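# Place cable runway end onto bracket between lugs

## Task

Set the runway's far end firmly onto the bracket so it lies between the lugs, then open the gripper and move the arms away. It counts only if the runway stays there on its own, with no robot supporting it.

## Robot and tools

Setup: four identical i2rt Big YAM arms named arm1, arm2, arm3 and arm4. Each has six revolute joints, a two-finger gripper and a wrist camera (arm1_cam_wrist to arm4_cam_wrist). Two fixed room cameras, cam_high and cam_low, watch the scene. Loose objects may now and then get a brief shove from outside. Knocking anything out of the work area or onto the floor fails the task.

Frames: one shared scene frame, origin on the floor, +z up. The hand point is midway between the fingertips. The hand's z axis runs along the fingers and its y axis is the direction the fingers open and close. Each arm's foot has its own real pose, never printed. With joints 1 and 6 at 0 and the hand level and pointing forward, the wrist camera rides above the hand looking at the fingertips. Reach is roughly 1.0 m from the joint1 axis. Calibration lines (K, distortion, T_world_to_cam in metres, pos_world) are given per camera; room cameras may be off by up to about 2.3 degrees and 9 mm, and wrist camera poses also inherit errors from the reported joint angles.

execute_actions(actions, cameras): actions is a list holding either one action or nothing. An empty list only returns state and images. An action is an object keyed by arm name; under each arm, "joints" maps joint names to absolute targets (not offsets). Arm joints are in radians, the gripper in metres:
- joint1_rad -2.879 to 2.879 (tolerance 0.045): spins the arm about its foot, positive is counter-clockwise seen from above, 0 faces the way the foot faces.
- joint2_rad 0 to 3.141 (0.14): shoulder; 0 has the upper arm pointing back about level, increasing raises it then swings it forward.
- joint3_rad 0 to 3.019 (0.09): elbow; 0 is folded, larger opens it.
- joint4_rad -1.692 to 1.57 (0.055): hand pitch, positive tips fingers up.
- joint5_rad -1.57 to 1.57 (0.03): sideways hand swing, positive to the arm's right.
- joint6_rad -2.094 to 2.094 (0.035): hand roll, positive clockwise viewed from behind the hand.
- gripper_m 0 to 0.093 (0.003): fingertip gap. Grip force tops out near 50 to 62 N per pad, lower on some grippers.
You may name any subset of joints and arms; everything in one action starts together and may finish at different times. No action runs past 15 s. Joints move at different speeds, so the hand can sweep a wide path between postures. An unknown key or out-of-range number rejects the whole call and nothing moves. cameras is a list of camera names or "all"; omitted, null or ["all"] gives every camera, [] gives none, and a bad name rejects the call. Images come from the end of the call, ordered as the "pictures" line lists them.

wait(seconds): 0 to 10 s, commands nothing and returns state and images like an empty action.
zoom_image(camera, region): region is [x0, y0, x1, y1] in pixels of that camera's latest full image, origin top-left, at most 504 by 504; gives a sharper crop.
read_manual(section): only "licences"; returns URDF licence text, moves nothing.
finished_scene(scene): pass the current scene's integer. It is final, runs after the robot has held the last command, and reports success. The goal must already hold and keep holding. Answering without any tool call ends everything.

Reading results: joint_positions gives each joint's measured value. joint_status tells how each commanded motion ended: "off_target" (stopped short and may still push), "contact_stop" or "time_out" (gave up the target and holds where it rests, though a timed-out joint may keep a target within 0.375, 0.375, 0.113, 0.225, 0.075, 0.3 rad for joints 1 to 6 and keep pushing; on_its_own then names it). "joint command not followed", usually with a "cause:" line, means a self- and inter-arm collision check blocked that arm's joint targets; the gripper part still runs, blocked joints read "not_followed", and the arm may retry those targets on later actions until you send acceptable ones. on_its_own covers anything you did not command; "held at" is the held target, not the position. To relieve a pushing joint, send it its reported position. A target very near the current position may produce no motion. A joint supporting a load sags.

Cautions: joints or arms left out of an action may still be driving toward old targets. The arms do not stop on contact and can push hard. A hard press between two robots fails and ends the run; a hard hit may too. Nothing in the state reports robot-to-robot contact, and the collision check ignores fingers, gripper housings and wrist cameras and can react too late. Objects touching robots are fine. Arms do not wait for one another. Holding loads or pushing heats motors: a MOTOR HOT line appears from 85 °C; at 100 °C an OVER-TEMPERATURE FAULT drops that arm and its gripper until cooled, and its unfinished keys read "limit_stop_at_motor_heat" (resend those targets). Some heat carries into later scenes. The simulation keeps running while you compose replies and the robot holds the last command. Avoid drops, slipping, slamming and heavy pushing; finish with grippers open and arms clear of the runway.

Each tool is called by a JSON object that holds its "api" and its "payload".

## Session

{"api": "execute_actions", "payload": {"actions": []}}

Scene clock: 0.00 s.
arm1.joint_positions: joint1_rad=-0.242 joint2_rad=+0.527 joint3_rad=+1.383 joint4_rad=-1.453 joint5_rad=-0.126 joint6_rad=-0.463 gripper_m=+0.095
arm1.joint_status: not commanded
arm1.hand: x=-0.9475 y=-0.3021 z=+1.3619 quat_wxyz=(-0.418, +0.661, -0.587, -0.209) (m; scene frame)
arm2.joint_positions: joint1_rad=-0.171 joint2_rad=+0.573 joint3_rad=+1.436 joint4_rad=-1.548 joint5_rad=-0.236 joint6_rad=+0.505 gripper_m=+0.094
arm2.joint_status: not commanded
arm2.hand: x=-0.3137 y=+0.3443 z=+1.3050 quat_wxyz=(-0.398, -0.814, -0.377, +0.192) (m; scene frame)
arm3.joint_positions: joint1_rad=-0.128 joint2_rad=+0.438 joint3_rad=+1.400 joint4_rad=-1.197 joint5_rad=+0.109 joint6_rad=-0.335 gripper_m=+0.095
arm3.joint_status: not commanded
arm3.hand: x=+0.6367 y=-0.3743 z=+1.4527 quat_wxyz=(-0.532, +0.619, -0.484, -0.318) (m; scene frame)
arm4.joint_positions: joint1_rad=+0.240 joint2_rad=+0.512 joint3_rad=+1.446 joint4_rad=-1.261 joint5_rad=+0.245 joint6_rad=+0.182 gripper_m=+0.094
arm4.joint_status: not commanded
arm4.hand: x=+1.2342 y=+0.3190 z=+1.3757 quat_wxyz=(-0.443, -0.589, -0.553, +0.389) (m; scene frame)
pictures: arm1_cam_wrist, arm2_cam_wrist, arm3_cam_wrist, arm4_cam_wrist, cam_high, cam_low
camera_calibration (this result's frames):
arm1_cam_wrist: T_world_to_cam=[[0.950454, -0.0470333, 0.307286, 0.468685], [0.0491142, -0.953353, -0.297834, 0.170438], [0.30696, 0.29817, -0.903809, 1.73153], [0, 0, 0, 1]] pos_world=[-0.985345, -0.331759, 1.47172]
arm2_cam_wrist: T_world_to_cam=[[-0.77269, 0.398844, -0.493835, 0.256981], [0.529404, 0.834157, -0.15464, 0.0832466], [0.350259, -0.380927, -0.855695, 1.48148], [0, 0, 0, 1]] pos_world=[-0.364407, 0.392401, 1.40748]
arm3_cam_wrist: T_world_to_cam=[[0.936199, -0.038854, 0.349317, -1.1186], [0.189449, -0.781349, -0.594646, 0.449602], [0.296043, 0.622884, -0.724137, 1.21811], [0, 0, 0, 1]] pos_world=[0.601446, -0.450909, 1.54018]
arm4_cam_wrist: T_world_to_cam=[[-0.993537, -0.00113132, -0.113507, 1.38257], [0.065597, 0.810355, -0.582255, 0.468271], [0.0926394, -0.585938, -0.805044, 1.30491], [0, 0, 0, 1]] pos_world=[1.22203, 0.386695, 1.4801]
Images, in order (width x height): arm1_cam_wrist 504x504, arm2_cam_wrist 504x504, arm3_cam_wrist 504x504, arm4_cam_wrist 504x504, cam_high 504x504, cam_low 504x504.

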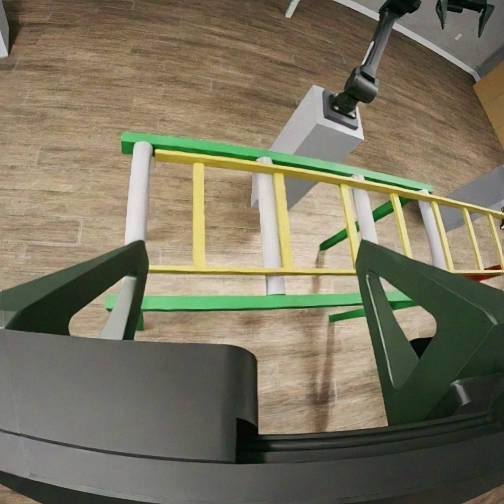

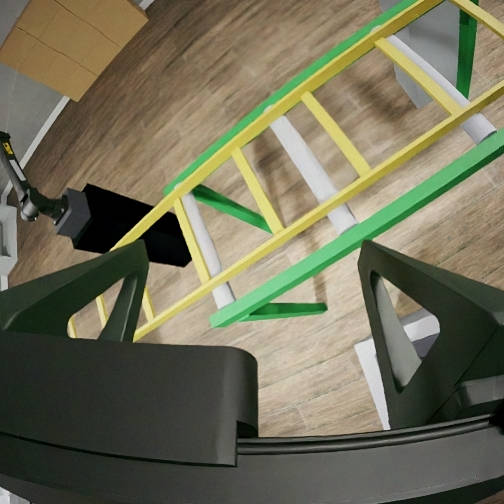

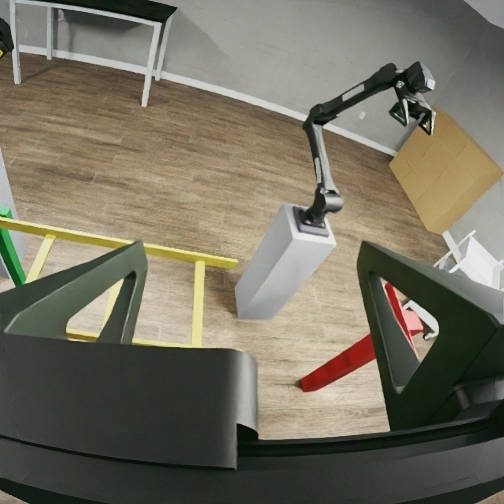

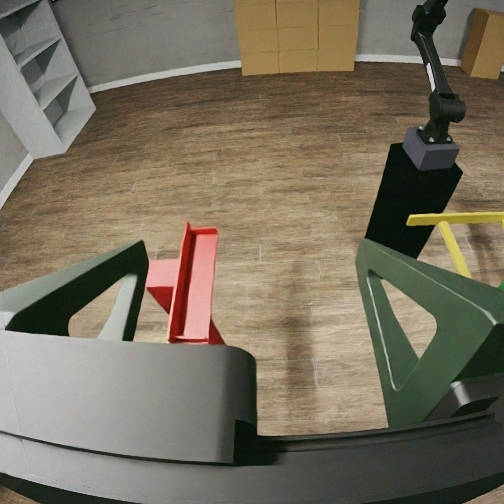

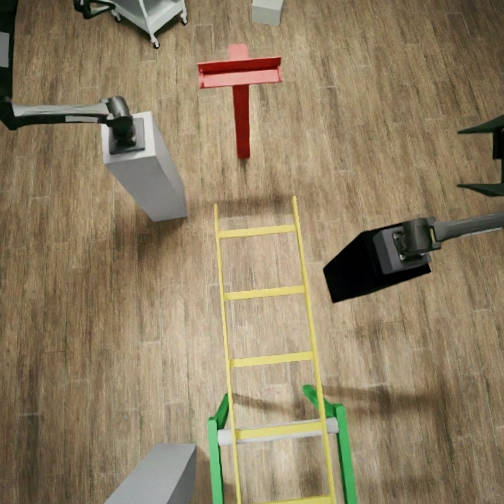

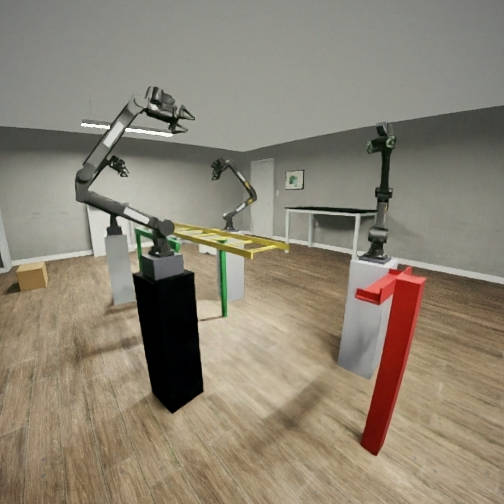

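{"api": "execute_actions", "payload": {"actions": [{"arm4":{"joints":{"joint1_rad":-0.82,"joint2_rad":2.26,"joint3_rad":2.35,"joint4_rad":-1.632,"joint5_rad":0,"joint6_rad":-0.79}}}], "cameras": ["arm4_cam_wrist","cam_low"]}}

Scene clock: 10.50 s.
arm1.joint_positions: joint1_rad=-0.242 joint2_rad=+0.527 joint3_rad=+1.383 joint4_rad=-1.453 joint5_rad=-0.126 joint6_rad=-0.463 gripper_m=+0.095
arm1.joint_status: not commanded
arm1.hand: x=-0.9475 y=-0.3021 z=+1.3619 quat_wxyz=(-0.418, +0.661, -0.587, -0.209) (m; scene frame)
arm2.joint_positions: joint1_rad=-0.171 joint2_rad=+0.573 joint3_rad=+1.436 joint4_rad=-1.548 joint5_rad=-0.236 joint6_rad=+0.505 gripper_m=+0.094
arm2.joint_status: not commanded
arm2.hand: x=-0.3137 y=+0.3443 z=+1.3050 quat_wxyz=(-0.398, -0.814, -0.377, +0.192) (m; scene frame)
arm3.joint_positions: joint1_rad=-0.128 joint2_rad=+0.438 joint3_rad=+1.400 joint4_rad=-1.197 joint5_rad=+0.109 joint6_rad=-0.335 gripper_m=+0.095
arm3.joint_status: not commanded
arm3.hand: x=+0.6367 y=-0.3743 z=+1.4527 quat_wxyz=(-0.532, +0.619, -0.484, -0.318) (m; scene frame)
arm4.joint_positions: joint1_rad=-0.829 joint2_rad=+2.288 joint3_rad=+2.306 joint4_rad=-1.623 joint5_rad=+0.001 joint6_rad=-0.775 gripper_m=+0.094
arm4.joint_status: all done
arm4.hand: x=+0.7332 y=+0.0047 z=+0.9069 quat_wxyz=(+0.000, -0.707, -0.707, -0.014) (m; scene frame)
pictures: arm4_cam_wrist, cam_low
camera_calibration (this result's frames):
arm4_cam_wrist: T_world_to_cam=[[-0.999464, 0.0232837, -0.0230212, 0.753424], [0.00456391, 0.795289, 0.606214, -0.550185], [0.0324234, 0.605784, -0.794968, 0.819154], [0, 0, 0, 1]] pos_world=[0.728971, -0.0762162, 1.00208]
Images, in order (width x height): arm4_cam_wrist 504x504, cam_low 504x504.

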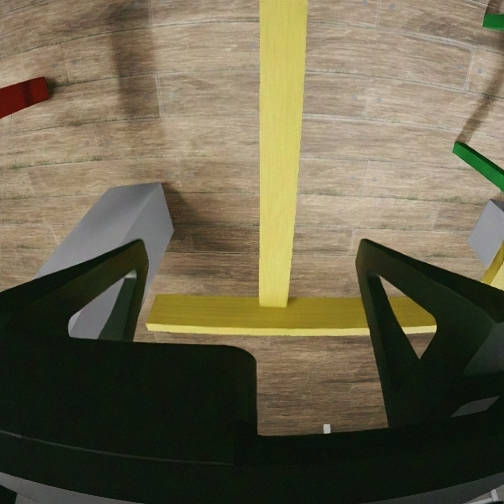

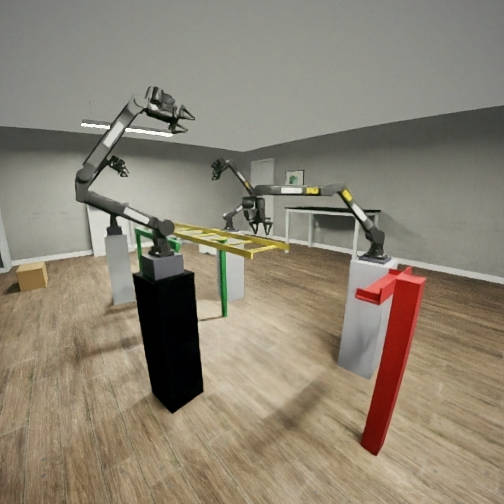

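{"api": "execute_actions", "payload": {"actions": [{"arm4":{"joints":{"joint2_rad":2.335,"joint3_rad":2.18,"joint4_rad":-1.37}}}], "cameras": ["arm4_cam_wrist","cam_low"]}}

Scene clock: 17.20 s.
arm1.joint_positions: joint1_rad=-0.242 joint2_rad=+0.527 joint3_rad=+1.383 joint4_rad=-1.453 joint5_rad=-0.126 joint6_rad=-0.463 gripper_m=+0.095
arm1.joint_status: not commanded
arm1.hand: x=-0.9475 y=-0.3021 z=+1.3619 quat_wxyz=(-0.418, +0.661, -0.587, -0.209) (m; scene frame)
arm2.joint_positions: joint1_rad=-0.171 joint2_rad=+0.573 joint3_rad=+1.436 joint4_rad=-1.548 joint5_rad=-0.236 joint6_rad=+0.505 gripper_m=+0.094
arm2.joint_status: not commanded
arm2.hand: x=-0.3137 y=+0.3443 z=+1.3050 quat_wxyz=(-0.398, -0.814, -0.377, +0.192) (m; scene frame)
arm3.joint_positions: joint1_rad=-0.128 joint2_rad=+0.438 joint3_rad=+1.400 joint4_rad=-1.197 joint5_rad=+0.109 joint6_rad=-0.335 gripper_m=+0.095
arm3.joint_status: not commanded
arm3.hand: x=+0.6367 y=-0.3743 z=+1.4527 quat_wxyz=(-0.532, +0.619, -0.484, -0.318) (m; scene frame)
arm4.joint_positions: joint1_rad=-0.829 joint2_rad=+2.346 joint3_rad=+2.171 joint4_rad=-1.381 joint5_rad=+0.001 joint6_rad=-0.776 gripper_m=+0.094
arm4.joint_status: all done
arm4.hand: x=+0.7191 y=-0.0097 z=+0.8153 quat_wxyz=(+0.000, -0.707, -0.707, +0.010) (m; scene frame)
pictures: arm4_cam_wrist, cam_low
camera_calibration (this result's frames):
arm4_cam_wrist: T_world_to_cam=[[-0.999693, 0.0227183, 0.00984097, 0.710972], [0.0242257, 0.815616, 0.578086, -0.474122], [0.00510666, 0.578147, -0.815916, 0.792002], [0, 0, 0, 1]] pos_world=[0.718195, -0.0873441, 0.913294]
Images, in order (width x height): arm4_cam_wrist 504x504, cam_low 504x504.

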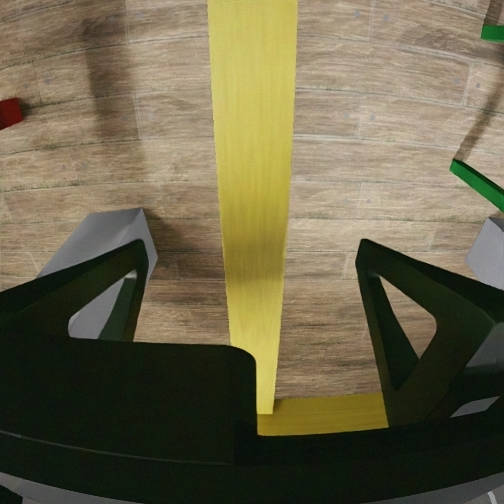

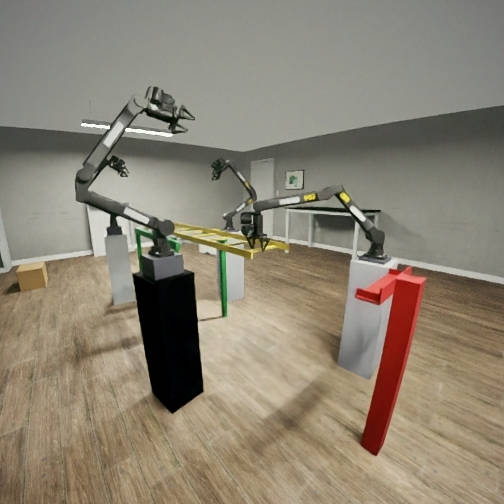

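{"api": "execute_actions", "payload": {"actions": [{"arm4":{"joints":{"joint3_rad":2.145,"joint4_rad":-1.35}}}], "cameras": []}}

{"api": "execute_actions", "payload": {"actions": [{"arm4":{"joints":{"gripper_m":0}}}], "cameras": ["arm4_cam_wrist"]}}

{"api": "execute_actions", "payload": {"actions": [{"arm4":{"joints":{"joint1_rad":-0.681,"joint2_rad":2.07,"joint3_rad":1.76,"joint4_rad":-1.194,"joint6_rad":-0.632}}}], "cameras": ["cam_high"]}}

{"api": "execute_actions", "payload": {"actions": [{"arm4":{"joints":{"joint1_rad":-0.494,"joint2_rad":1.87,"joint3_rad":1.51,"joint4_rad":-1.089,"joint6_rad":-0.445}}}], "cameras": ["cam_high","cam_low"]}}

Scene clock: 32.80 s.
arm1.joint_positions: joint1_rad=-0.242 joint2_rad=+0.527 joint3_rad=+1.383 joint4_rad=-1.453 joint5_rad=-0.126 joint6_rad=-0.463 gripper_m=+0.095
arm1.joint_status: not commanded
arm1.hand: x=-0.9475 y=-0.3021 z=+1.3619 quat_wxyz=(-0.418, +0.661, -0.587, -0.209) (m; scene frame)
arm2.joint_positions: joint1_rad=-0.171 joint2_rad=+0.573 joint3_rad=+1.436 joint4_rad=-1.548 joint5_rad=-0.236 joint6_rad=+0.505 gripper_m=+0.094
arm2.joint_status: not commanded
arm2.hand: x=-0.3137 y=+0.3443 z=+1.3050 quat_wxyz=(-0.398, -0.814, -0.377, +0.192) (m; scene frame)
arm3.joint_positions: joint1_rad=-0.128 joint2_rad=+0.438 joint3_rad=+1.400 joint4_rad=-1.197 joint5_rad=+0.109 joint6_rad=-0.335 gripper_m=+0.095
arm3.joint_status: not commanded
arm3.hand: x=+0.6367 y=-0.3743 z=+1.4527 quat_wxyz=(-0.532, +0.619, -0.484, -0.318) (m; scene frame)
arm4.joint_positions: joint1_rad=-0.829 joint2_rad=+2.346 joint3_rad=+2.143 joint4_rad=-1.362 joint5_rad=+0.001 joint6_rad=-0.776 gripper_m=+0.094
arm4.joint_status: all done
arm4.hand: x=+0.7220 y=-0.0069 z=+0.8048 quat_wxyz=(+0.000, -0.707, -0.707, +0.006) (m; scene frame)
pictures: none
No camera images: the call's "cameras" was empty. Leave "cameras" out to get every camera's image.

Scene clock: 33.53 s.
arm1.joint_positions: joint1_rad=-0.242 joint2_rad=+0.527 joint3_rad=+1.383 joint4_rad=-1.453 joint5_rad=-0.126 joint6_rad=-0.463 gripper_m=+0.095
arm1.joint_status: not commanded
arm1.hand: x=-0.9475 y=-0.3021 z=+1.3619 quat_wxyz=(-0.418, +0.661, -0.587, -0.209) (m; scene frame)
arm2.joint_positions: joint1_rad=-0.171 joint2_rad=+0.573 joint3_rad=+1.436 joint4_rad=-1.548 joint5_rad=-0.236 joint6_rad=+0.505 gripper_m=+0.094
arm2.joint_status: not commanded
arm2.hand: x=-0.3137 y=+0.3443 z=+1.3050 quat_wxyz=(-0.398, -0.814, -0.377, +0.192) (m; scene frame)
arm3.joint_positions: joint1_rad=-0.128 joint2_rad=+0.438 joint3_rad=+1.400 joint4_rad=-1.197 joint5_rad=+0.109 joint6_rad=-0.335 gripper_m=+0.095
arm3.joint_status: not commanded
arm3.hand: x=+0.6367 y=-0.3743 z=+1.4527 quat_wxyz=(-0.532, +0.619, -0.484, -0.318) (m; scene frame)
arm4.joint_positions: joint1_rad=-0.830 joint2_rad=+2.346 joint3_rad=+2.142 joint4_rad=-1.352 joint5_rad=+0.005 joint6_rad=-0.784 gripper_m=+0.024
arm4.joint_status: gripper_m off_target (ended at +0.024, target +0.000)
arm4.hand: x=+0.7194 y=-0.0071 z=+0.8044 quat_wxyz=(+0.002, -0.705, -0.709, +0.010) (m; scene frame)
pictures: arm4_cam_wrist
camera_calibration (this result's frames):
arm4_cam_wrist: T_world_to_cam=[[-0.999782, 0.0159163, 0.0135475, 0.708285], [0.0208256, 0.813683, 0.580936, -0.469819], [-0.00177709, 0.581091, -0.813837, 0.784912], [0, 0, 0, 1]] pos_world=[0.719309, -0.0850947, 0.902129]
Images, in order (width x height): arm4_cam_wrist 504x504.

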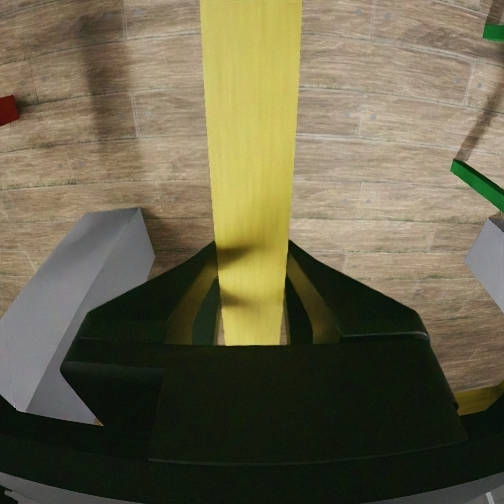

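Scene clock: 35.20 s.
arm1.joint_positions: joint1_rad=-0.242 joint2_rad=+0.527 joint3_rad=+1.383 joint4_rad=-1.453 joint5_rad=-0.126 joint6_rad=-0.463 gripper_m=+0.095
arm1.joint_status: not commanded
arm1.hand: x=-0.9475 y=-0.3021 z=+1.3619 quat_wxyz=(-0.418, +0.661, -0.587, -0.209) (m; scene frame)
arm2.joint_positions: joint1_rad=-0.171 joint2_rad=+0.573 joint3_rad=+1.436 joint4_rad=-1.548 joint5_rad=-0.236 joint6_rad=+0.505 gripper_m=+0.094
arm2.joint_status: not commanded
arm2.hand: x=-0.3137 y=+0.3443 z=+1.3050 quat_wxyz=(-0.398, -0.814, -0.377, +0.192) (m; scene frame)
arm3.joint_positions: joint1_rad=-0.128 joint2_rad=+0.438 joint3_rad=+1.400 joint4_rad=-1.197 joint5_rad=+0.109 joint6_rad=-0.335 gripper_m=+0.095
arm3.joint_status: not commanded
arm3.hand: x=+0.6367 y=-0.3743 z=+1.4527 quat_wxyz=(-0.532, +0.619, -0.484, -0.318) (m; scene frame)
arm4.joint_positions: joint1_rad=-0.667 joint2_rad=+2.114 joint3_rad=+1.725 joint4_rad=-1.183 joint5_rad=+0.000 joint6_rad=-0.622 gripper_m=+0.024
arm4.joint_status: all done
arm4.hand: x=+0.8574 y=-0.0132 z=+0.8030 quat_wxyz=(+0.000, -0.704, -0.710, +0.003) (m; scene frame)
pictures: cam_high
Images, in order (width x height): cam_high 504x504.

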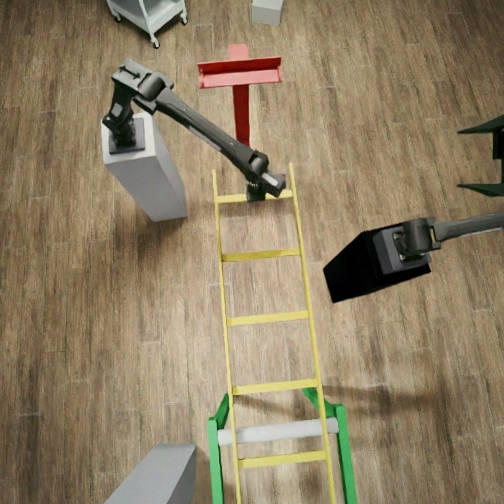

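Scene clock: 37.03 s.
arm1.joint_positions: joint1_rad=-0.242 joint2_rad=+0.527 joint3_rad=+1.383 joint4_rad=-1.453 joint5_rad=-0.126 joint6_rad=-0.463 gripper_m=+0.095
arm1.joint_status: not commanded
arm1.hand: x=-0.9475 y=-0.3021 z=+1.3619 quat_wxyz=(-0.418, +0.661, -0.587, -0.209) (m; scene frame)
arm2.joint_positions: joint1_rad=-0.171 joint2_rad=+0.573 joint3_rad=+1.436 joint4_rad=-1.548 joint5_rad=-0.236 joint6_rad=+0.505 gripper_m=+0.094
arm2.joint_status: not commanded
arm2.hand: x=-0.3137 y=+0.3443 z=+1.3050 quat_wxyz=(-0.398, -0.814, -0.377, +0.192) (m; scene frame)
arm3.joint_positions: joint1_rad=-0.128 joint2_rad=+0.438 joint3_rad=+1.400 joint4_rad=-1.197 joint5_rad=+0.109 joint6_rad=-0.335 gripper_m=+0.095
arm3.joint_status: not commanded
arm3.hand: x=+0.6367 y=-0.3743 z=+1.4527 quat_wxyz=(-0.532, +0.619, -0.484, -0.318) (m; scene frame)
arm4.joint_positions: joint1_rad=-0.490 joint2_rad=+1.955 joint3_rad=+1.454 joint4_rad=-1.077 joint5_rad=+0.002 joint6_rad=-0.454 gripper_m=+0.024
arm4.joint_status: all done
arm4.hand: x=+0.9822 y=-0.0066 z=+0.8001 quat_wxyz=(+0.002, -0.701, -0.713, +0.000) (m; scene frame)
pictures: cam_high, cam_low
Images, in order (width x height): cam_high 504x504, cam_low 504x504.

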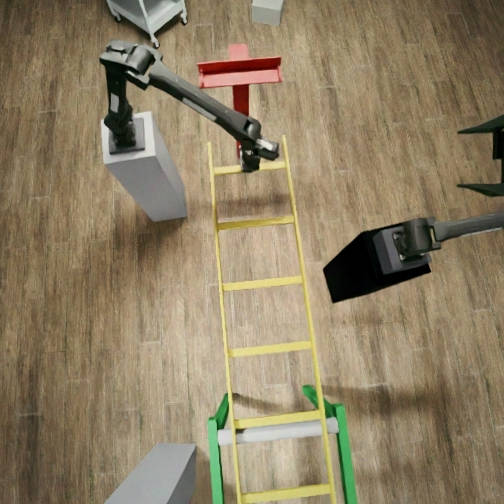

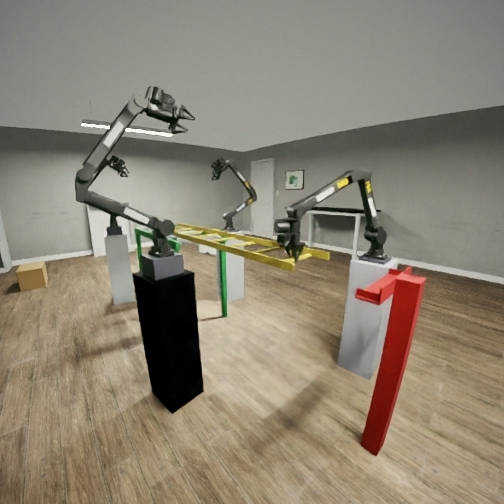

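{"api": "execute_actions", "payload": {"actions": [{"arm4":{"joints":{"joint1_rad":-0.267,"joint2_rad":1.71,"joint3_rad":1.4,"joint4_rad":-1.04,"joint6_rad":-0.218}}}], "cameras": []}}

{"api": "execute_actions", "payload": {"actions": [{"arm4":{"joints":{"joint1_rad":-0.03,"joint2_rad":1.58,"joint4_rad":-1.09,"joint6_rad":0.02}}}], "cameras": ["cam_high","cam_low"]}}

{"api": "zoom_image", "payload": {"camera": "cam_low", "region": [290,220,430,320]}}

Scene clock: 44.07 s.
arm1.joint_positions: joint1_rad=-0.242 joint2_rad=+0.527 joint3_rad=+1.383 joint4_rad=-1.453 joint5_rad=-0.126 joint6_rad=-0.463 gripper_m=+0.095
arm1.joint_status: not commanded
arm1.hand: x=-0.9475 y=-0.3021 z=+1.3619 quat_wxyz=(-0.418, +0.661, -0.587, -0.209) (m; scene frame)
arm2.joint_positions: joint1_rad=-0.171 joint2_rad=+0.573 joint3_rad=+1.436 joint4_rad=-1.548 joint5_rad=-0.236 joint6_rad=+0.505 gripper_m=+0.094
arm2.joint_status: not commanded
arm2.hand: x=-0.3137 y=+0.3443 z=+1.3050 quat_wxyz=(-0.398, -0.814, -0.377, +0.192) (m; scene frame)
arm3.joint_positions: joint1_rad=-0.128 joint2_rad=+0.438 joint3_rad=+1.400 joint4_rad=-1.197 joint5_rad=+0.109 joint6_rad=-0.335 gripper_m=+0.095
arm3.joint_status: not commanded
arm3.hand: x=+0.6367 y=-0.3743 z=+1.4527 quat_wxyz=(-0.532, +0.619, -0.484, -0.318) (m; scene frame)
arm4.joint_positions: joint1_rad=-0.271 joint2_rad=+1.860 joint3_rad=+1.328 joint4_rad=-1.031 joint5_rad=+0.001 joint6_rad=-0.228 gripper_m=+0.024
arm4.joint_status: joint2_rad time_out (moved -0.095 of -0.245); the others done
arm4.on_its_own: joint2_rad reads +1.860 and still pushes toward +1.710 since a time_out
arm4.hand: x=+1.1056 y=-0.0130 z=+0.8074 quat_wxyz=(-0.002, -0.704, -0.710, +0.007) (m; scene frame)
pictures: none
No camera images: the call's "cameras" was empty. Leave "cameras" out to get every camera's image.

not run: a stop came earlier in this reply.

Region (290, 220, 430, 320) of cam_low's 504x504 image, scaled by 3.600, with more detail than that image has; it fills the top 360 rows of this view, and the rest is white.

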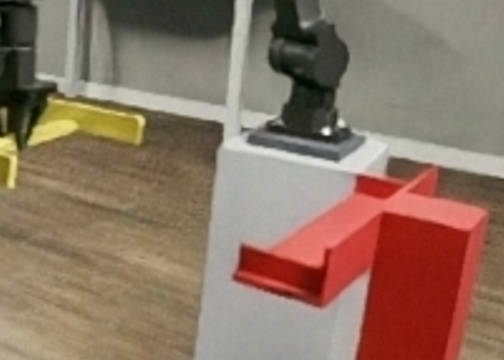

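{"api": "execute_actions", "payload": {"actions": [{"arm4":{"joints":{"joint1_rad":-0.03,"joint2_rad":1.58,"joint4_rad":-1.09,"joint6_rad":0.02}}}], "cameras": ["cam_high","cam_low"]}}

{"api": "zoom_image", "payload": {"camera": "cam_low", "region": [290,220,430,320]}}

Scene clock: 51.07 s.
arm1.joint_positions: joint1_rad=-0.242 joint2_rad=+0.527 joint3_rad=+1.383 joint4_rad=-1.453 joint5_rad=-0.126 joint6_rad=-0.463 gripper_m=+0.095
arm1.joint_status: not commanded
arm1.hand: x=-0.9475 y=-0.3021 z=+1.3619 quat_wxyz=(-0.418, +0.661, -0.587, -0.209) (m; scene frame)
arm2.joint_positions: joint1_rad=-0.171 joint2_rad=+0.573 joint3_rad=+1.436 joint4_rad=-1.548 joint5_rad=-0.236 joint6_rad=+0.505 gripper_m=+0.094
arm2.joint_status: not commanded
arm2.hand: x=-0.3137 y=+0.3443 z=+1.3050 quat_wxyz=(-0.398, -0.814, -0.377, +0.192) (m; scene frame)
arm3.joint_positions: joint1_rad=-0.128 joint2_rad=+0.438 joint3_rad=+1.400 joint4_rad=-1.197 joint5_rad=+0.109 joint6_rad=-0.335 gripper_m=+0.095
arm3.joint_status: not commanded
arm3.hand: x=+0.6367 y=-0.3743 z=+1.4527 quat_wxyz=(-0.532, +0.619, -0.484, -0.318) (m; scene frame)
arm4.joint_positions: joint1_rad=-0.041 joint2_rad=+1.770 joint3_rad=+1.301 joint4_rad=-1.089 joint5_rad=-0.006 joint6_rad=-0.006 gripper_m=+0.024
arm4.joint_status: joint2_rad time_out (moved -0.090 of -0.280); the others done
arm4.on_its_own: joint2_rad reads +1.770 and still pushes toward +1.580 since a time_out
arm4.hand: x=+1.2270 y=-0.0068 z=+0.8422 quat_wxyz=(-0.007, -0.701, -0.714, +0.006) (m; scene frame)
pictures: cam_high, cam_low
Images, in order (width x height): cam_high 504x504, cam_low 504x504.

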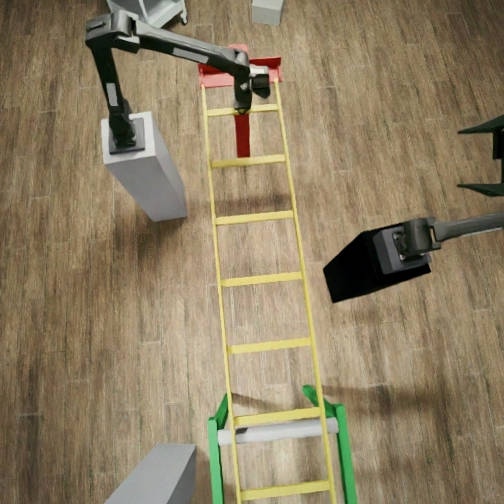

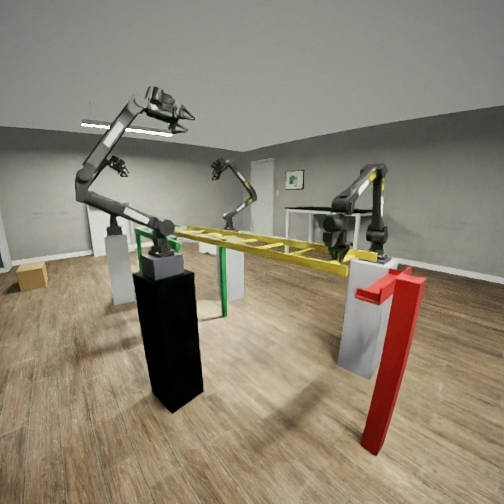

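Region (290, 220, 430, 320) of cam_low's 504x504 image, scaled by 3.600, with more detail than that image has; it fills the top 360 rows of this view, and the rest is white.

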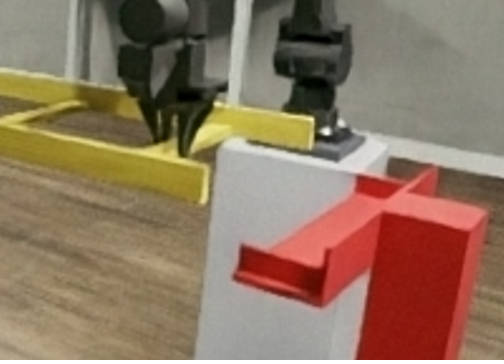

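{"api": "execute_actions", "payload": {"actions": [{"arm4":{"joints":{"joint1_rad":0.2,"joint4_rad":-0.96,"joint6_rad":0.25}}}], "cameras": ["cam_high","cam_low"]}}

{"api": "zoom_image", "payload": {"camera": "cam_low", "region": [290,220,430,320]}}

{"api": "zoom_image", "payload": {"camera": "cam_high", "region": [170,30,310,150]}}

Scene clock: 58.00 s.
arm1.joint_positions: joint1_rad=-0.242 joint2_rad=+0.527 joint3_rad=+1.383 joint4_rad=-1.453 joint5_rad=-0.126 joint6_rad=-0.463 gripper_m=+0.095
arm1.joint_status: not commanded
arm1.hand: x=-0.9475 y=-0.3021 z=+1.3619 quat_wxyz=(-0.418, +0.661, -0.587, -0.209) (m; scene frame)
arm2.joint_positions: joint1_rad=-0.171 joint2_rad=+0.573 joint3_rad=+1.436 joint4_rad=-1.548 joint5_rad=-0.236 joint6_rad=+0.505 gripper_m=+0.094
arm2.joint_status: not commanded
arm2.hand: x=-0.3137 y=+0.3443 z=+1.3050 quat_wxyz=(-0.398, -0.814, -0.377, +0.192) (m; scene frame)
arm3.joint_positions: joint1_rad=-0.128 joint2_rad=+0.438 joint3_rad=+1.400 joint4_rad=-1.197 joint5_rad=+0.109 joint6_rad=-0.335 gripper_m=+0.095
arm3.joint_status: not commanded
arm3.hand: x=+0.6367 y=-0.3743 z=+1.4527 quat_wxyz=(-0.532, +0.619, -0.484, -0.318) (m; scene frame)
arm4.joint_positions: joint1_rad=+0.206 joint2_rad=+1.771 joint3_rad=+1.282 joint4_rad=-0.980 joint5_rad=+0.005 joint6_rad=+0.241 gripper_m=+0.024
arm4.joint_status: all done
arm4.on_its_own: joint2_rad reads +1.771 and still pushes toward +1.580 since a time_out
arm4.hand: x=+1.3534 y=-0.0082 z=+0.8361 quat_wxyz=(-0.043, -0.700, -0.712, +0.031) (m; scene frame)
pictures: cam_high, cam_low
Images, in order (width x height): cam_high 504x504, cam_low 504x504.

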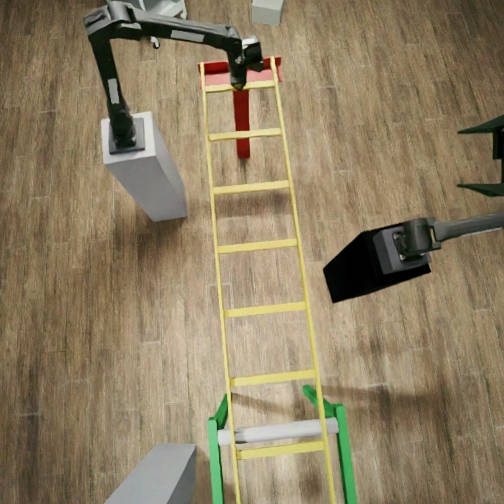

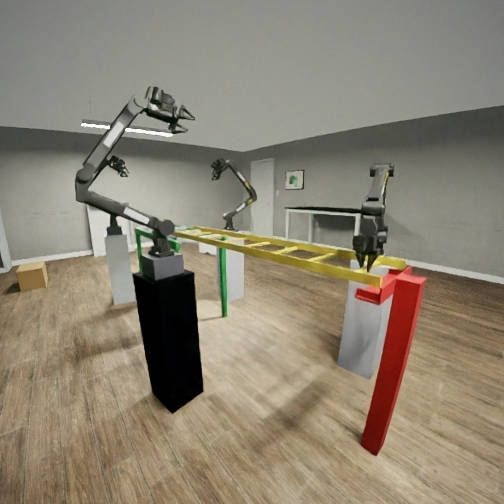

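Region (290, 220, 430, 320) of cam_low's 504x504 image, scaled by 3.600, with more detail than that image has; it fills the top 360 rows of this view, and the rest is white.

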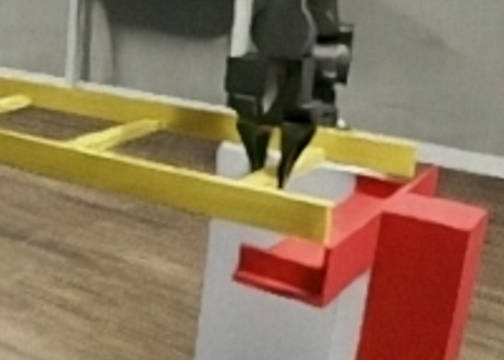

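Region (170, 30, 310, 150) of cam_high's 504x504 image, scaled by 3.600, with more detail than that image has; it fills the top 432 rows of this view, and the rest is white.

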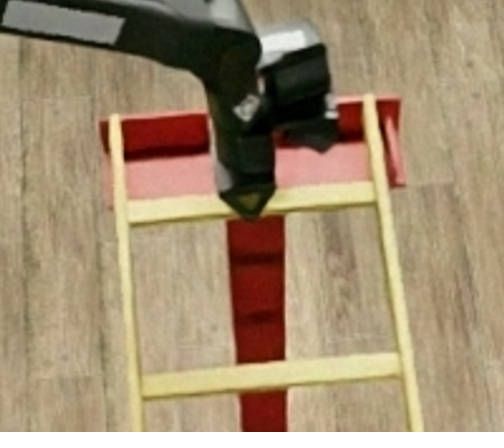

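Need about 1 cm toward −y, plus arc compensation.

{"api": "execute_actions", "payload": {"actions": [{"arm4":{"joints":{"joint4_rad":-0.88}}}], "cameras": []}}

{"api": "execute_actions", "payload": {"actions": [{"arm4":{"joints":{"joint2_rad":1.72}}}], "cameras": ["cam_high","cam_low"]}}

{"api": "zoom_image", "payload": {"camera": "cam_low", "region": [290,220,430,320]}}

{"api": "zoom_image", "payload": {"camera": "cam_high", "region": [170,30,310,150]}}

Scene clock: 65.13 s.
arm1.joint_positions: joint1_rad=-0.242 joint2_rad=+0.527 joint3_rad=+1.383 joint4_rad=-1.453 joint5_rad=-0.126 joint6_rad=-0.463 gripper_m=+0.095
arm1.joint_status: not commanded
arm1.hand: x=-0.9475 y=-0.3021 z=+1.3619 quat_wxyz=(-0.418, +0.661, -0.587, -0.209) (m; scene frame)
arm2.joint_positions: joint1_rad=-0.171 joint2_rad=+0.573 joint3_rad=+1.436 joint4_rad=-1.548 joint5_rad=-0.236 joint6_rad=+0.505 gripper_m=+0.094
arm2.joint_status: not commanded
arm2.hand: x=-0.3137 y=+0.3443 z=+1.3050 quat_wxyz=(-0.398, -0.814, -0.377, +0.192) (m; scene frame)
arm3.joint_positions: joint1_rad=-0.128 joint2_rad=+0.438 joint3_rad=+1.400 joint4_rad=-1.197 joint5_rad=+0.109 joint6_rad=-0.335 gripper_m=+0.095
arm3.joint_status: not commanded
arm3.hand: x=+0.6367 y=-0.3743 z=+1.4527 quat_wxyz=(-0.532, +0.619, -0.484, -0.318) (m; scene frame)
arm4.joint_positions: joint1_rad=+0.206 joint2_rad=+1.771 joint3_rad=+1.281 joint4_rad=-0.931 joint5_rad=+0.005 joint6_rad=+0.245 gripper_m=+0.024
arm4.joint_status: all done
arm4.on_its_own: joint2_rad reads +1.771 and still pushes toward +1.580 since a time_out
arm4.hand: x=+1.3563 y=-0.0197 z=+0.8374 quat_wxyz=(-0.064, -0.700, -0.710, +0.044) (m; scene frame)
pictures: none
No camera images: the call's "cameras" was empty. Leave "cameras" out to get every camera's image.

Scene clock: 65.90 s.
arm1.joint_positions: joint1_rad=-0.242 joint2_rad=+0.527 joint3_rad=+1.383 joint4_rad=-1.453 joint5_rad=-0.126 joint6_rad=-0.463 gripper_m=+0.095
arm1.joint_status: not commanded
arm1.hand: x=-0.9475 y=-0.3021 z=+1.3619 quat_wxyz=(-0.418, +0.661, -0.587, -0.209) (m; scene frame)
arm2.joint_positions: joint1_rad=-0.171 joint2_rad=+0.573 joint3_rad=+1.436 joint4_rad=-1.548 joint5_rad=-0.236 joint6_rad=+0.505 gripper_m=+0.094
arm2.joint_status: not commanded
arm2.hand: x=-0.3137 y=+0.3443 z=+1.3050 quat_wxyz=(-0.398, -0.814, -0.377, +0.192) (m; scene frame)
arm3.joint_positions: joint1_rad=-0.128 joint2_rad=+0.438 joint3_rad=+1.400 joint4_rad=-1.197 joint5_rad=+0.109 joint6_rad=-0.335 gripper_m=+0.095
arm3.joint_status: not commanded
arm3.hand: x=+0.6367 y=-0.3743 z=+1.4527 quat_wxyz=(-0.532, +0.619, -0.484, -0.318) (m; scene frame)
arm4.joint_positions: joint1_rad=+0.206 joint2_rad=+1.846 joint3_rad=+1.281 joint4_rad=-0.907 joint5_rad=+0.008 joint6_rad=+0.246 gripper_m=+0.024
arm4.joint_status: all done
arm4.hand: x=+1.3556 y=-0.0195 z=+0.7994 quat_wxyz=(-0.041, -0.702, -0.710, +0.032) (m; scene frame)
pictures: cam_high, cam_low
Images, in order (width x height): cam_high 504x504, cam_low 504x504.

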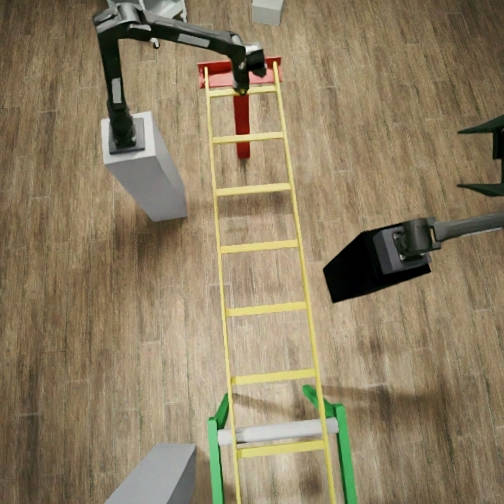

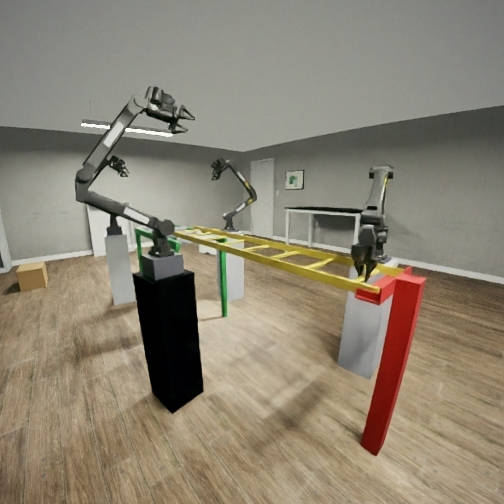

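Region (290, 220, 430, 320) of cam_low's 504x504 image, scaled by 3.600, with more detail than that image has; it fills the top 360 rows of this view, and the rest is white.

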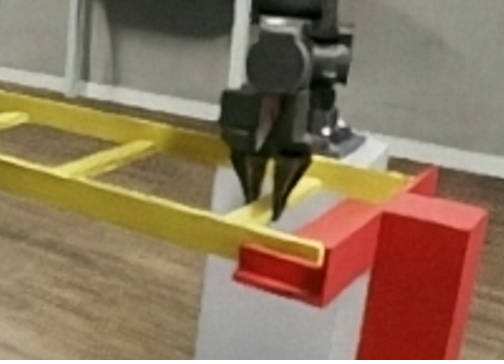

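Region (170, 30, 310, 150) of cam_high's 504x504 image, scaled by 3.600, with more detail than that image has; it fills the top 432 rows of this view, and the rest is white.

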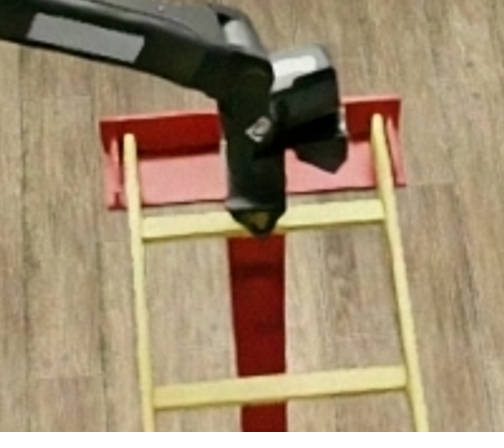

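{"api": "execute_actions", "payload": {"actions": [{"arm4":{"joints":{"joint1_rad":0.24,"joint6_rad":0.27}}}], "cameras": []}}

{"api": "execute_actions", "payload": {"actions": [{"arm4":{"joints":{"joint2_rad":1.83,"joint3_rad":1.31}}}], "cameras": []}}

{"api": "execute_actions", "payload": {"actions": [{"arm4":{"joints":{"gripper_m":0.045}}}], "cameras": []}}

{"api": "execute_actions", "payload": {"actions": [{"arm4":{"joints":{"joint2_rad":0.9}}}], "cameras": ["cam_high","cam_low"]}}

{"api": "zoom_image", "payload": {"camera": "cam_high", "region": [170,30,310,150]}}

Scene clock: 77.73 s.
arm1.joint_positions: joint1_rad=-0.242 joint2_rad=+0.527 joint3_rad=+1.383 joint4_rad=-1.453 joint5_rad=-0.126 joint6_rad=-0.463 gripper_m=+0.095
arm1.joint_status: not commanded
arm1.hand: x=-0.9475 y=-0.3021 z=+1.3619 quat_wxyz=(-0.418, +0.661, -0.587, -0.209) (m; scene frame)
arm2.joint_positions: joint1_rad=-0.171 joint2_rad=+0.573 joint3_rad=+1.436 joint4_rad=-1.548 joint5_rad=-0.236 joint6_rad=+0.505 gripper_m=+0.094
arm2.joint_status: not commanded
arm2.hand: x=-0.3137 y=+0.3443 z=+1.3050 quat_wxyz=(-0.398, -0.814, -0.377, +0.192) (m; scene frame)
arm3.joint_positions: joint1_rad=-0.128 joint2_rad=+0.438 joint3_rad=+1.400 joint4_rad=-1.197 joint5_rad=+0.109 joint6_rad=-0.335 gripper_m=+0.095
arm3.joint_status: not commanded
arm3.hand: x=+0.6367 y=-0.3743 z=+1.4527 quat_wxyz=(-0.532, +0.619, -0.484, -0.318) (m; scene frame)
arm4.joint_positions: joint1_rad=+0.212 joint2_rad=+1.846 joint3_rad=+1.281 joint4_rad=-0.906 joint5_rad=+0.011 joint6_rad=+0.254 gripper_m=+0.024
arm4.joint_status: all done
arm4.hand: x=+1.3584 y=-0.0189 z=+0.7994 quat_wxyz=(-0.041, -0.702, -0.710, +0.033) (m; scene frame)
pictures: none
No camera images: the call's "cameras" was empty. Leave "cameras" out to get every camera's image.

Scene clock: 78.40 s.
arm1.joint_positions: joint1_rad=-0.242 joint2_rad=+0.527 joint3_rad=+1.383 joint4_rad=-1.453 joint5_rad=-0.126 joint6_rad=-0.463 gripper_m=+0.095
arm1.joint_status: not commanded
arm1.hand: x=-0.9475 y=-0.3021 z=+1.3619 quat_wxyz=(-0.418, +0.661, -0.587, -0.209) (m; scene frame)
arm2.joint_positions: joint1_rad=-0.171 joint2_rad=+0.573 joint3_rad=+1.436 joint4_rad=-1.548 joint5_rad=-0.236 joint6_rad=+0.505 gripper_m=+0.094
arm2.joint_status: not commanded
arm2.hand: x=-0.3137 y=+0.3443 z=+1.3050 quat_wxyz=(-0.398, -0.814, -0.377, +0.192) (m; scene frame)
arm3.joint_positions: joint1_rad=-0.128 joint2_rad=+0.438 joint3_rad=+1.400 joint4_rad=-1.197 joint5_rad=+0.109 joint6_rad=-0.335 gripper_m=+0.095
arm3.joint_status: not commanded
arm3.hand: x=+0.6367 y=-0.3743 z=+1.4527 quat_wxyz=(-0.532, +0.619, -0.484, -0.318) (m; scene frame)
arm4.joint_positions: joint1_rad=+0.214 joint2_rad=+1.849 joint3_rad=+1.280 joint4_rad=-0.905 joint5_rad=+0.011 joint6_rad=+0.256 gripper_m=+0.024
arm4.joint_status: all done
arm4.hand: x=+1.3592 y=-0.0180 z=+0.7972 quat_wxyz=(-0.039, -0.702, -0.710, +0.032) (m; scene frame)
pictures: none
No camera images: the call's "cameras" was empty. Leave "cameras" out to get every camera's image.

Scene clock: 79.07 s.
arm1.joint_positions: joint1_rad=-0.242 joint2_rad=+0.527 joint3_rad=+1.383 joint4_rad=-1.453 joint5_rad=-0.126 joint6_rad=-0.463 gripper_m=+0.095
arm1.joint_status: not commanded
arm1.hand: x=-0.9475 y=-0.3021 z=+1.3619 quat_wxyz=(-0.418, +0.661, -0.587, -0.209) (m; scene frame)
arm2.joint_positions: joint1_rad=-0.171 joint2_rad=+0.573 joint3_rad=+1.436 joint4_rad=-1.548 joint5_rad=-0.236 joint6_rad=+0.505 gripper_m=+0.094
arm2.joint_status: not commanded
arm2.hand: x=-0.3137 y=+0.3443 z=+1.3050 quat_wxyz=(-0.398, -0.814, -0.377, +0.192) (m; scene frame)
arm3.joint_positions: joint1_rad=-0.128 joint2_rad=+0.438 joint3_rad=+1.400 joint4_rad=-1.197 joint5_rad=+0.109 joint6_rad=-0.335 gripper_m=+0.095
arm3.joint_status: not commanded
arm3.hand: x=+0.6367 y=-0.3743 z=+1.4527 quat_wxyz=(-0.532, +0.619, -0.484, -0.318) (m; scene frame)
arm4.joint_positions: joint1_rad=+0.228 joint2_rad=+1.847 joint3_rad=+1.280 joint4_rad=-0.893 joint5_rad=+0.006 joint6_rad=+0.256 gripper_m=+0.045
arm4.joint_status: all done
arm4.hand: x=+1.3683 y=-0.0189 z=+0.7987 quat_wxyz=(-0.047, -0.697, -0.715, +0.033) (m; scene frame)
pictures: none
No camera images: the call's "cameras" was empty. Leave "cameras" out to get every camera's image.

Scene clock: 80.57 s.
arm1.joint_positions: joint1_rad=-0.242 joint2_rad=+0.527 joint3_rad=+1.383 joint4_rad=-1.453 joint5_rad=-0.126 joint6_rad=-0.463 gripper_m=+0.095
arm1.joint_status: not commanded
arm1.hand: x=-0.9475 y=-0.3021 z=+1.3619 quat_wxyz=(-0.418, +0.661, -0.587, -0.209) (m; scene frame)
arm2.joint_positions: joint1_rad=-0.171 joint2_rad=+0.573 joint3_rad=+1.436 joint4_rad=-1.548 joint5_rad=-0.236 joint6_rad=+0.505 gripper_m=+0.094
arm2.joint_status: not commanded
arm2.hand: x=-0.3137 y=+0.3443 z=+1.3050 quat_wxyz=(-0.398, -0.814, -0.377, +0.192) (m; scene frame)
arm3.joint_positions: joint1_rad=-0.128 joint2_rad=+0.438 joint3_rad=+1.400 joint4_rad=-1.197 joint5_rad=+0.109 joint6_rad=-0.335 gripper_m=+0.095
arm3.joint_status: not commanded
arm3.hand: x=+0.6367 y=-0.3743 z=+1.4527 quat_wxyz=(-0.532, +0.619, -0.484, -0.318) (m; scene frame)
arm4.joint_positions: joint1_rad=+0.230 joint2_rad=+0.890 joint3_rad=+1.280 joint4_rad=-0.890 joint5_rad=+0.002 joint6_rad=+0.257 gripper_m=+0.045
arm4.joint_status: all done
arm4.hand: x=+1.3344 y=+0.1133 z=+1.2661 quat_wxyz=(-0.444, -0.599, -0.616, +0.255) (m; scene frame)
pictures: cam_high, cam_low
Images, in order (width x height): cam_high 504x504, cam_low 504x504.

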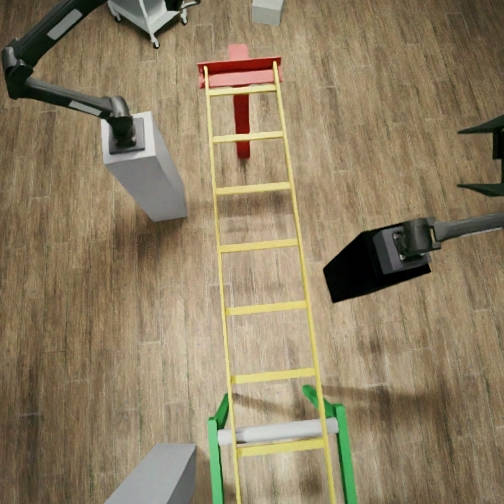

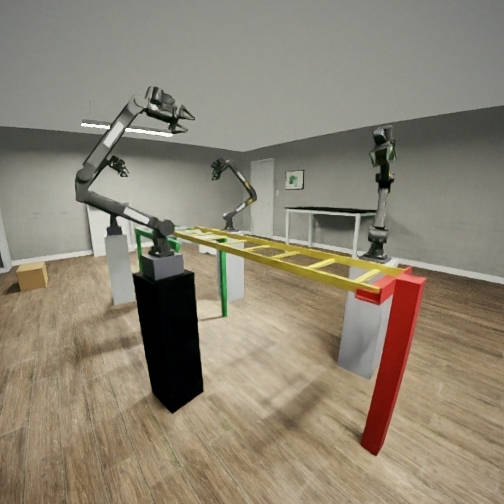

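Region (170, 30, 310, 150) of cam_high's 504x504 image, scaled by 3.600, with more detail than that image has; it fills the top 432 rows of this view, and the rest is white.

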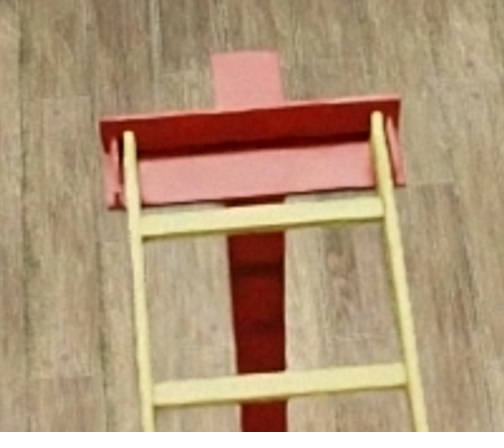

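Same gap to the back wall as in scene 1.

{"api": "finished_scene", "payload": {"scene": 2}}

The scene is finished: the task was done.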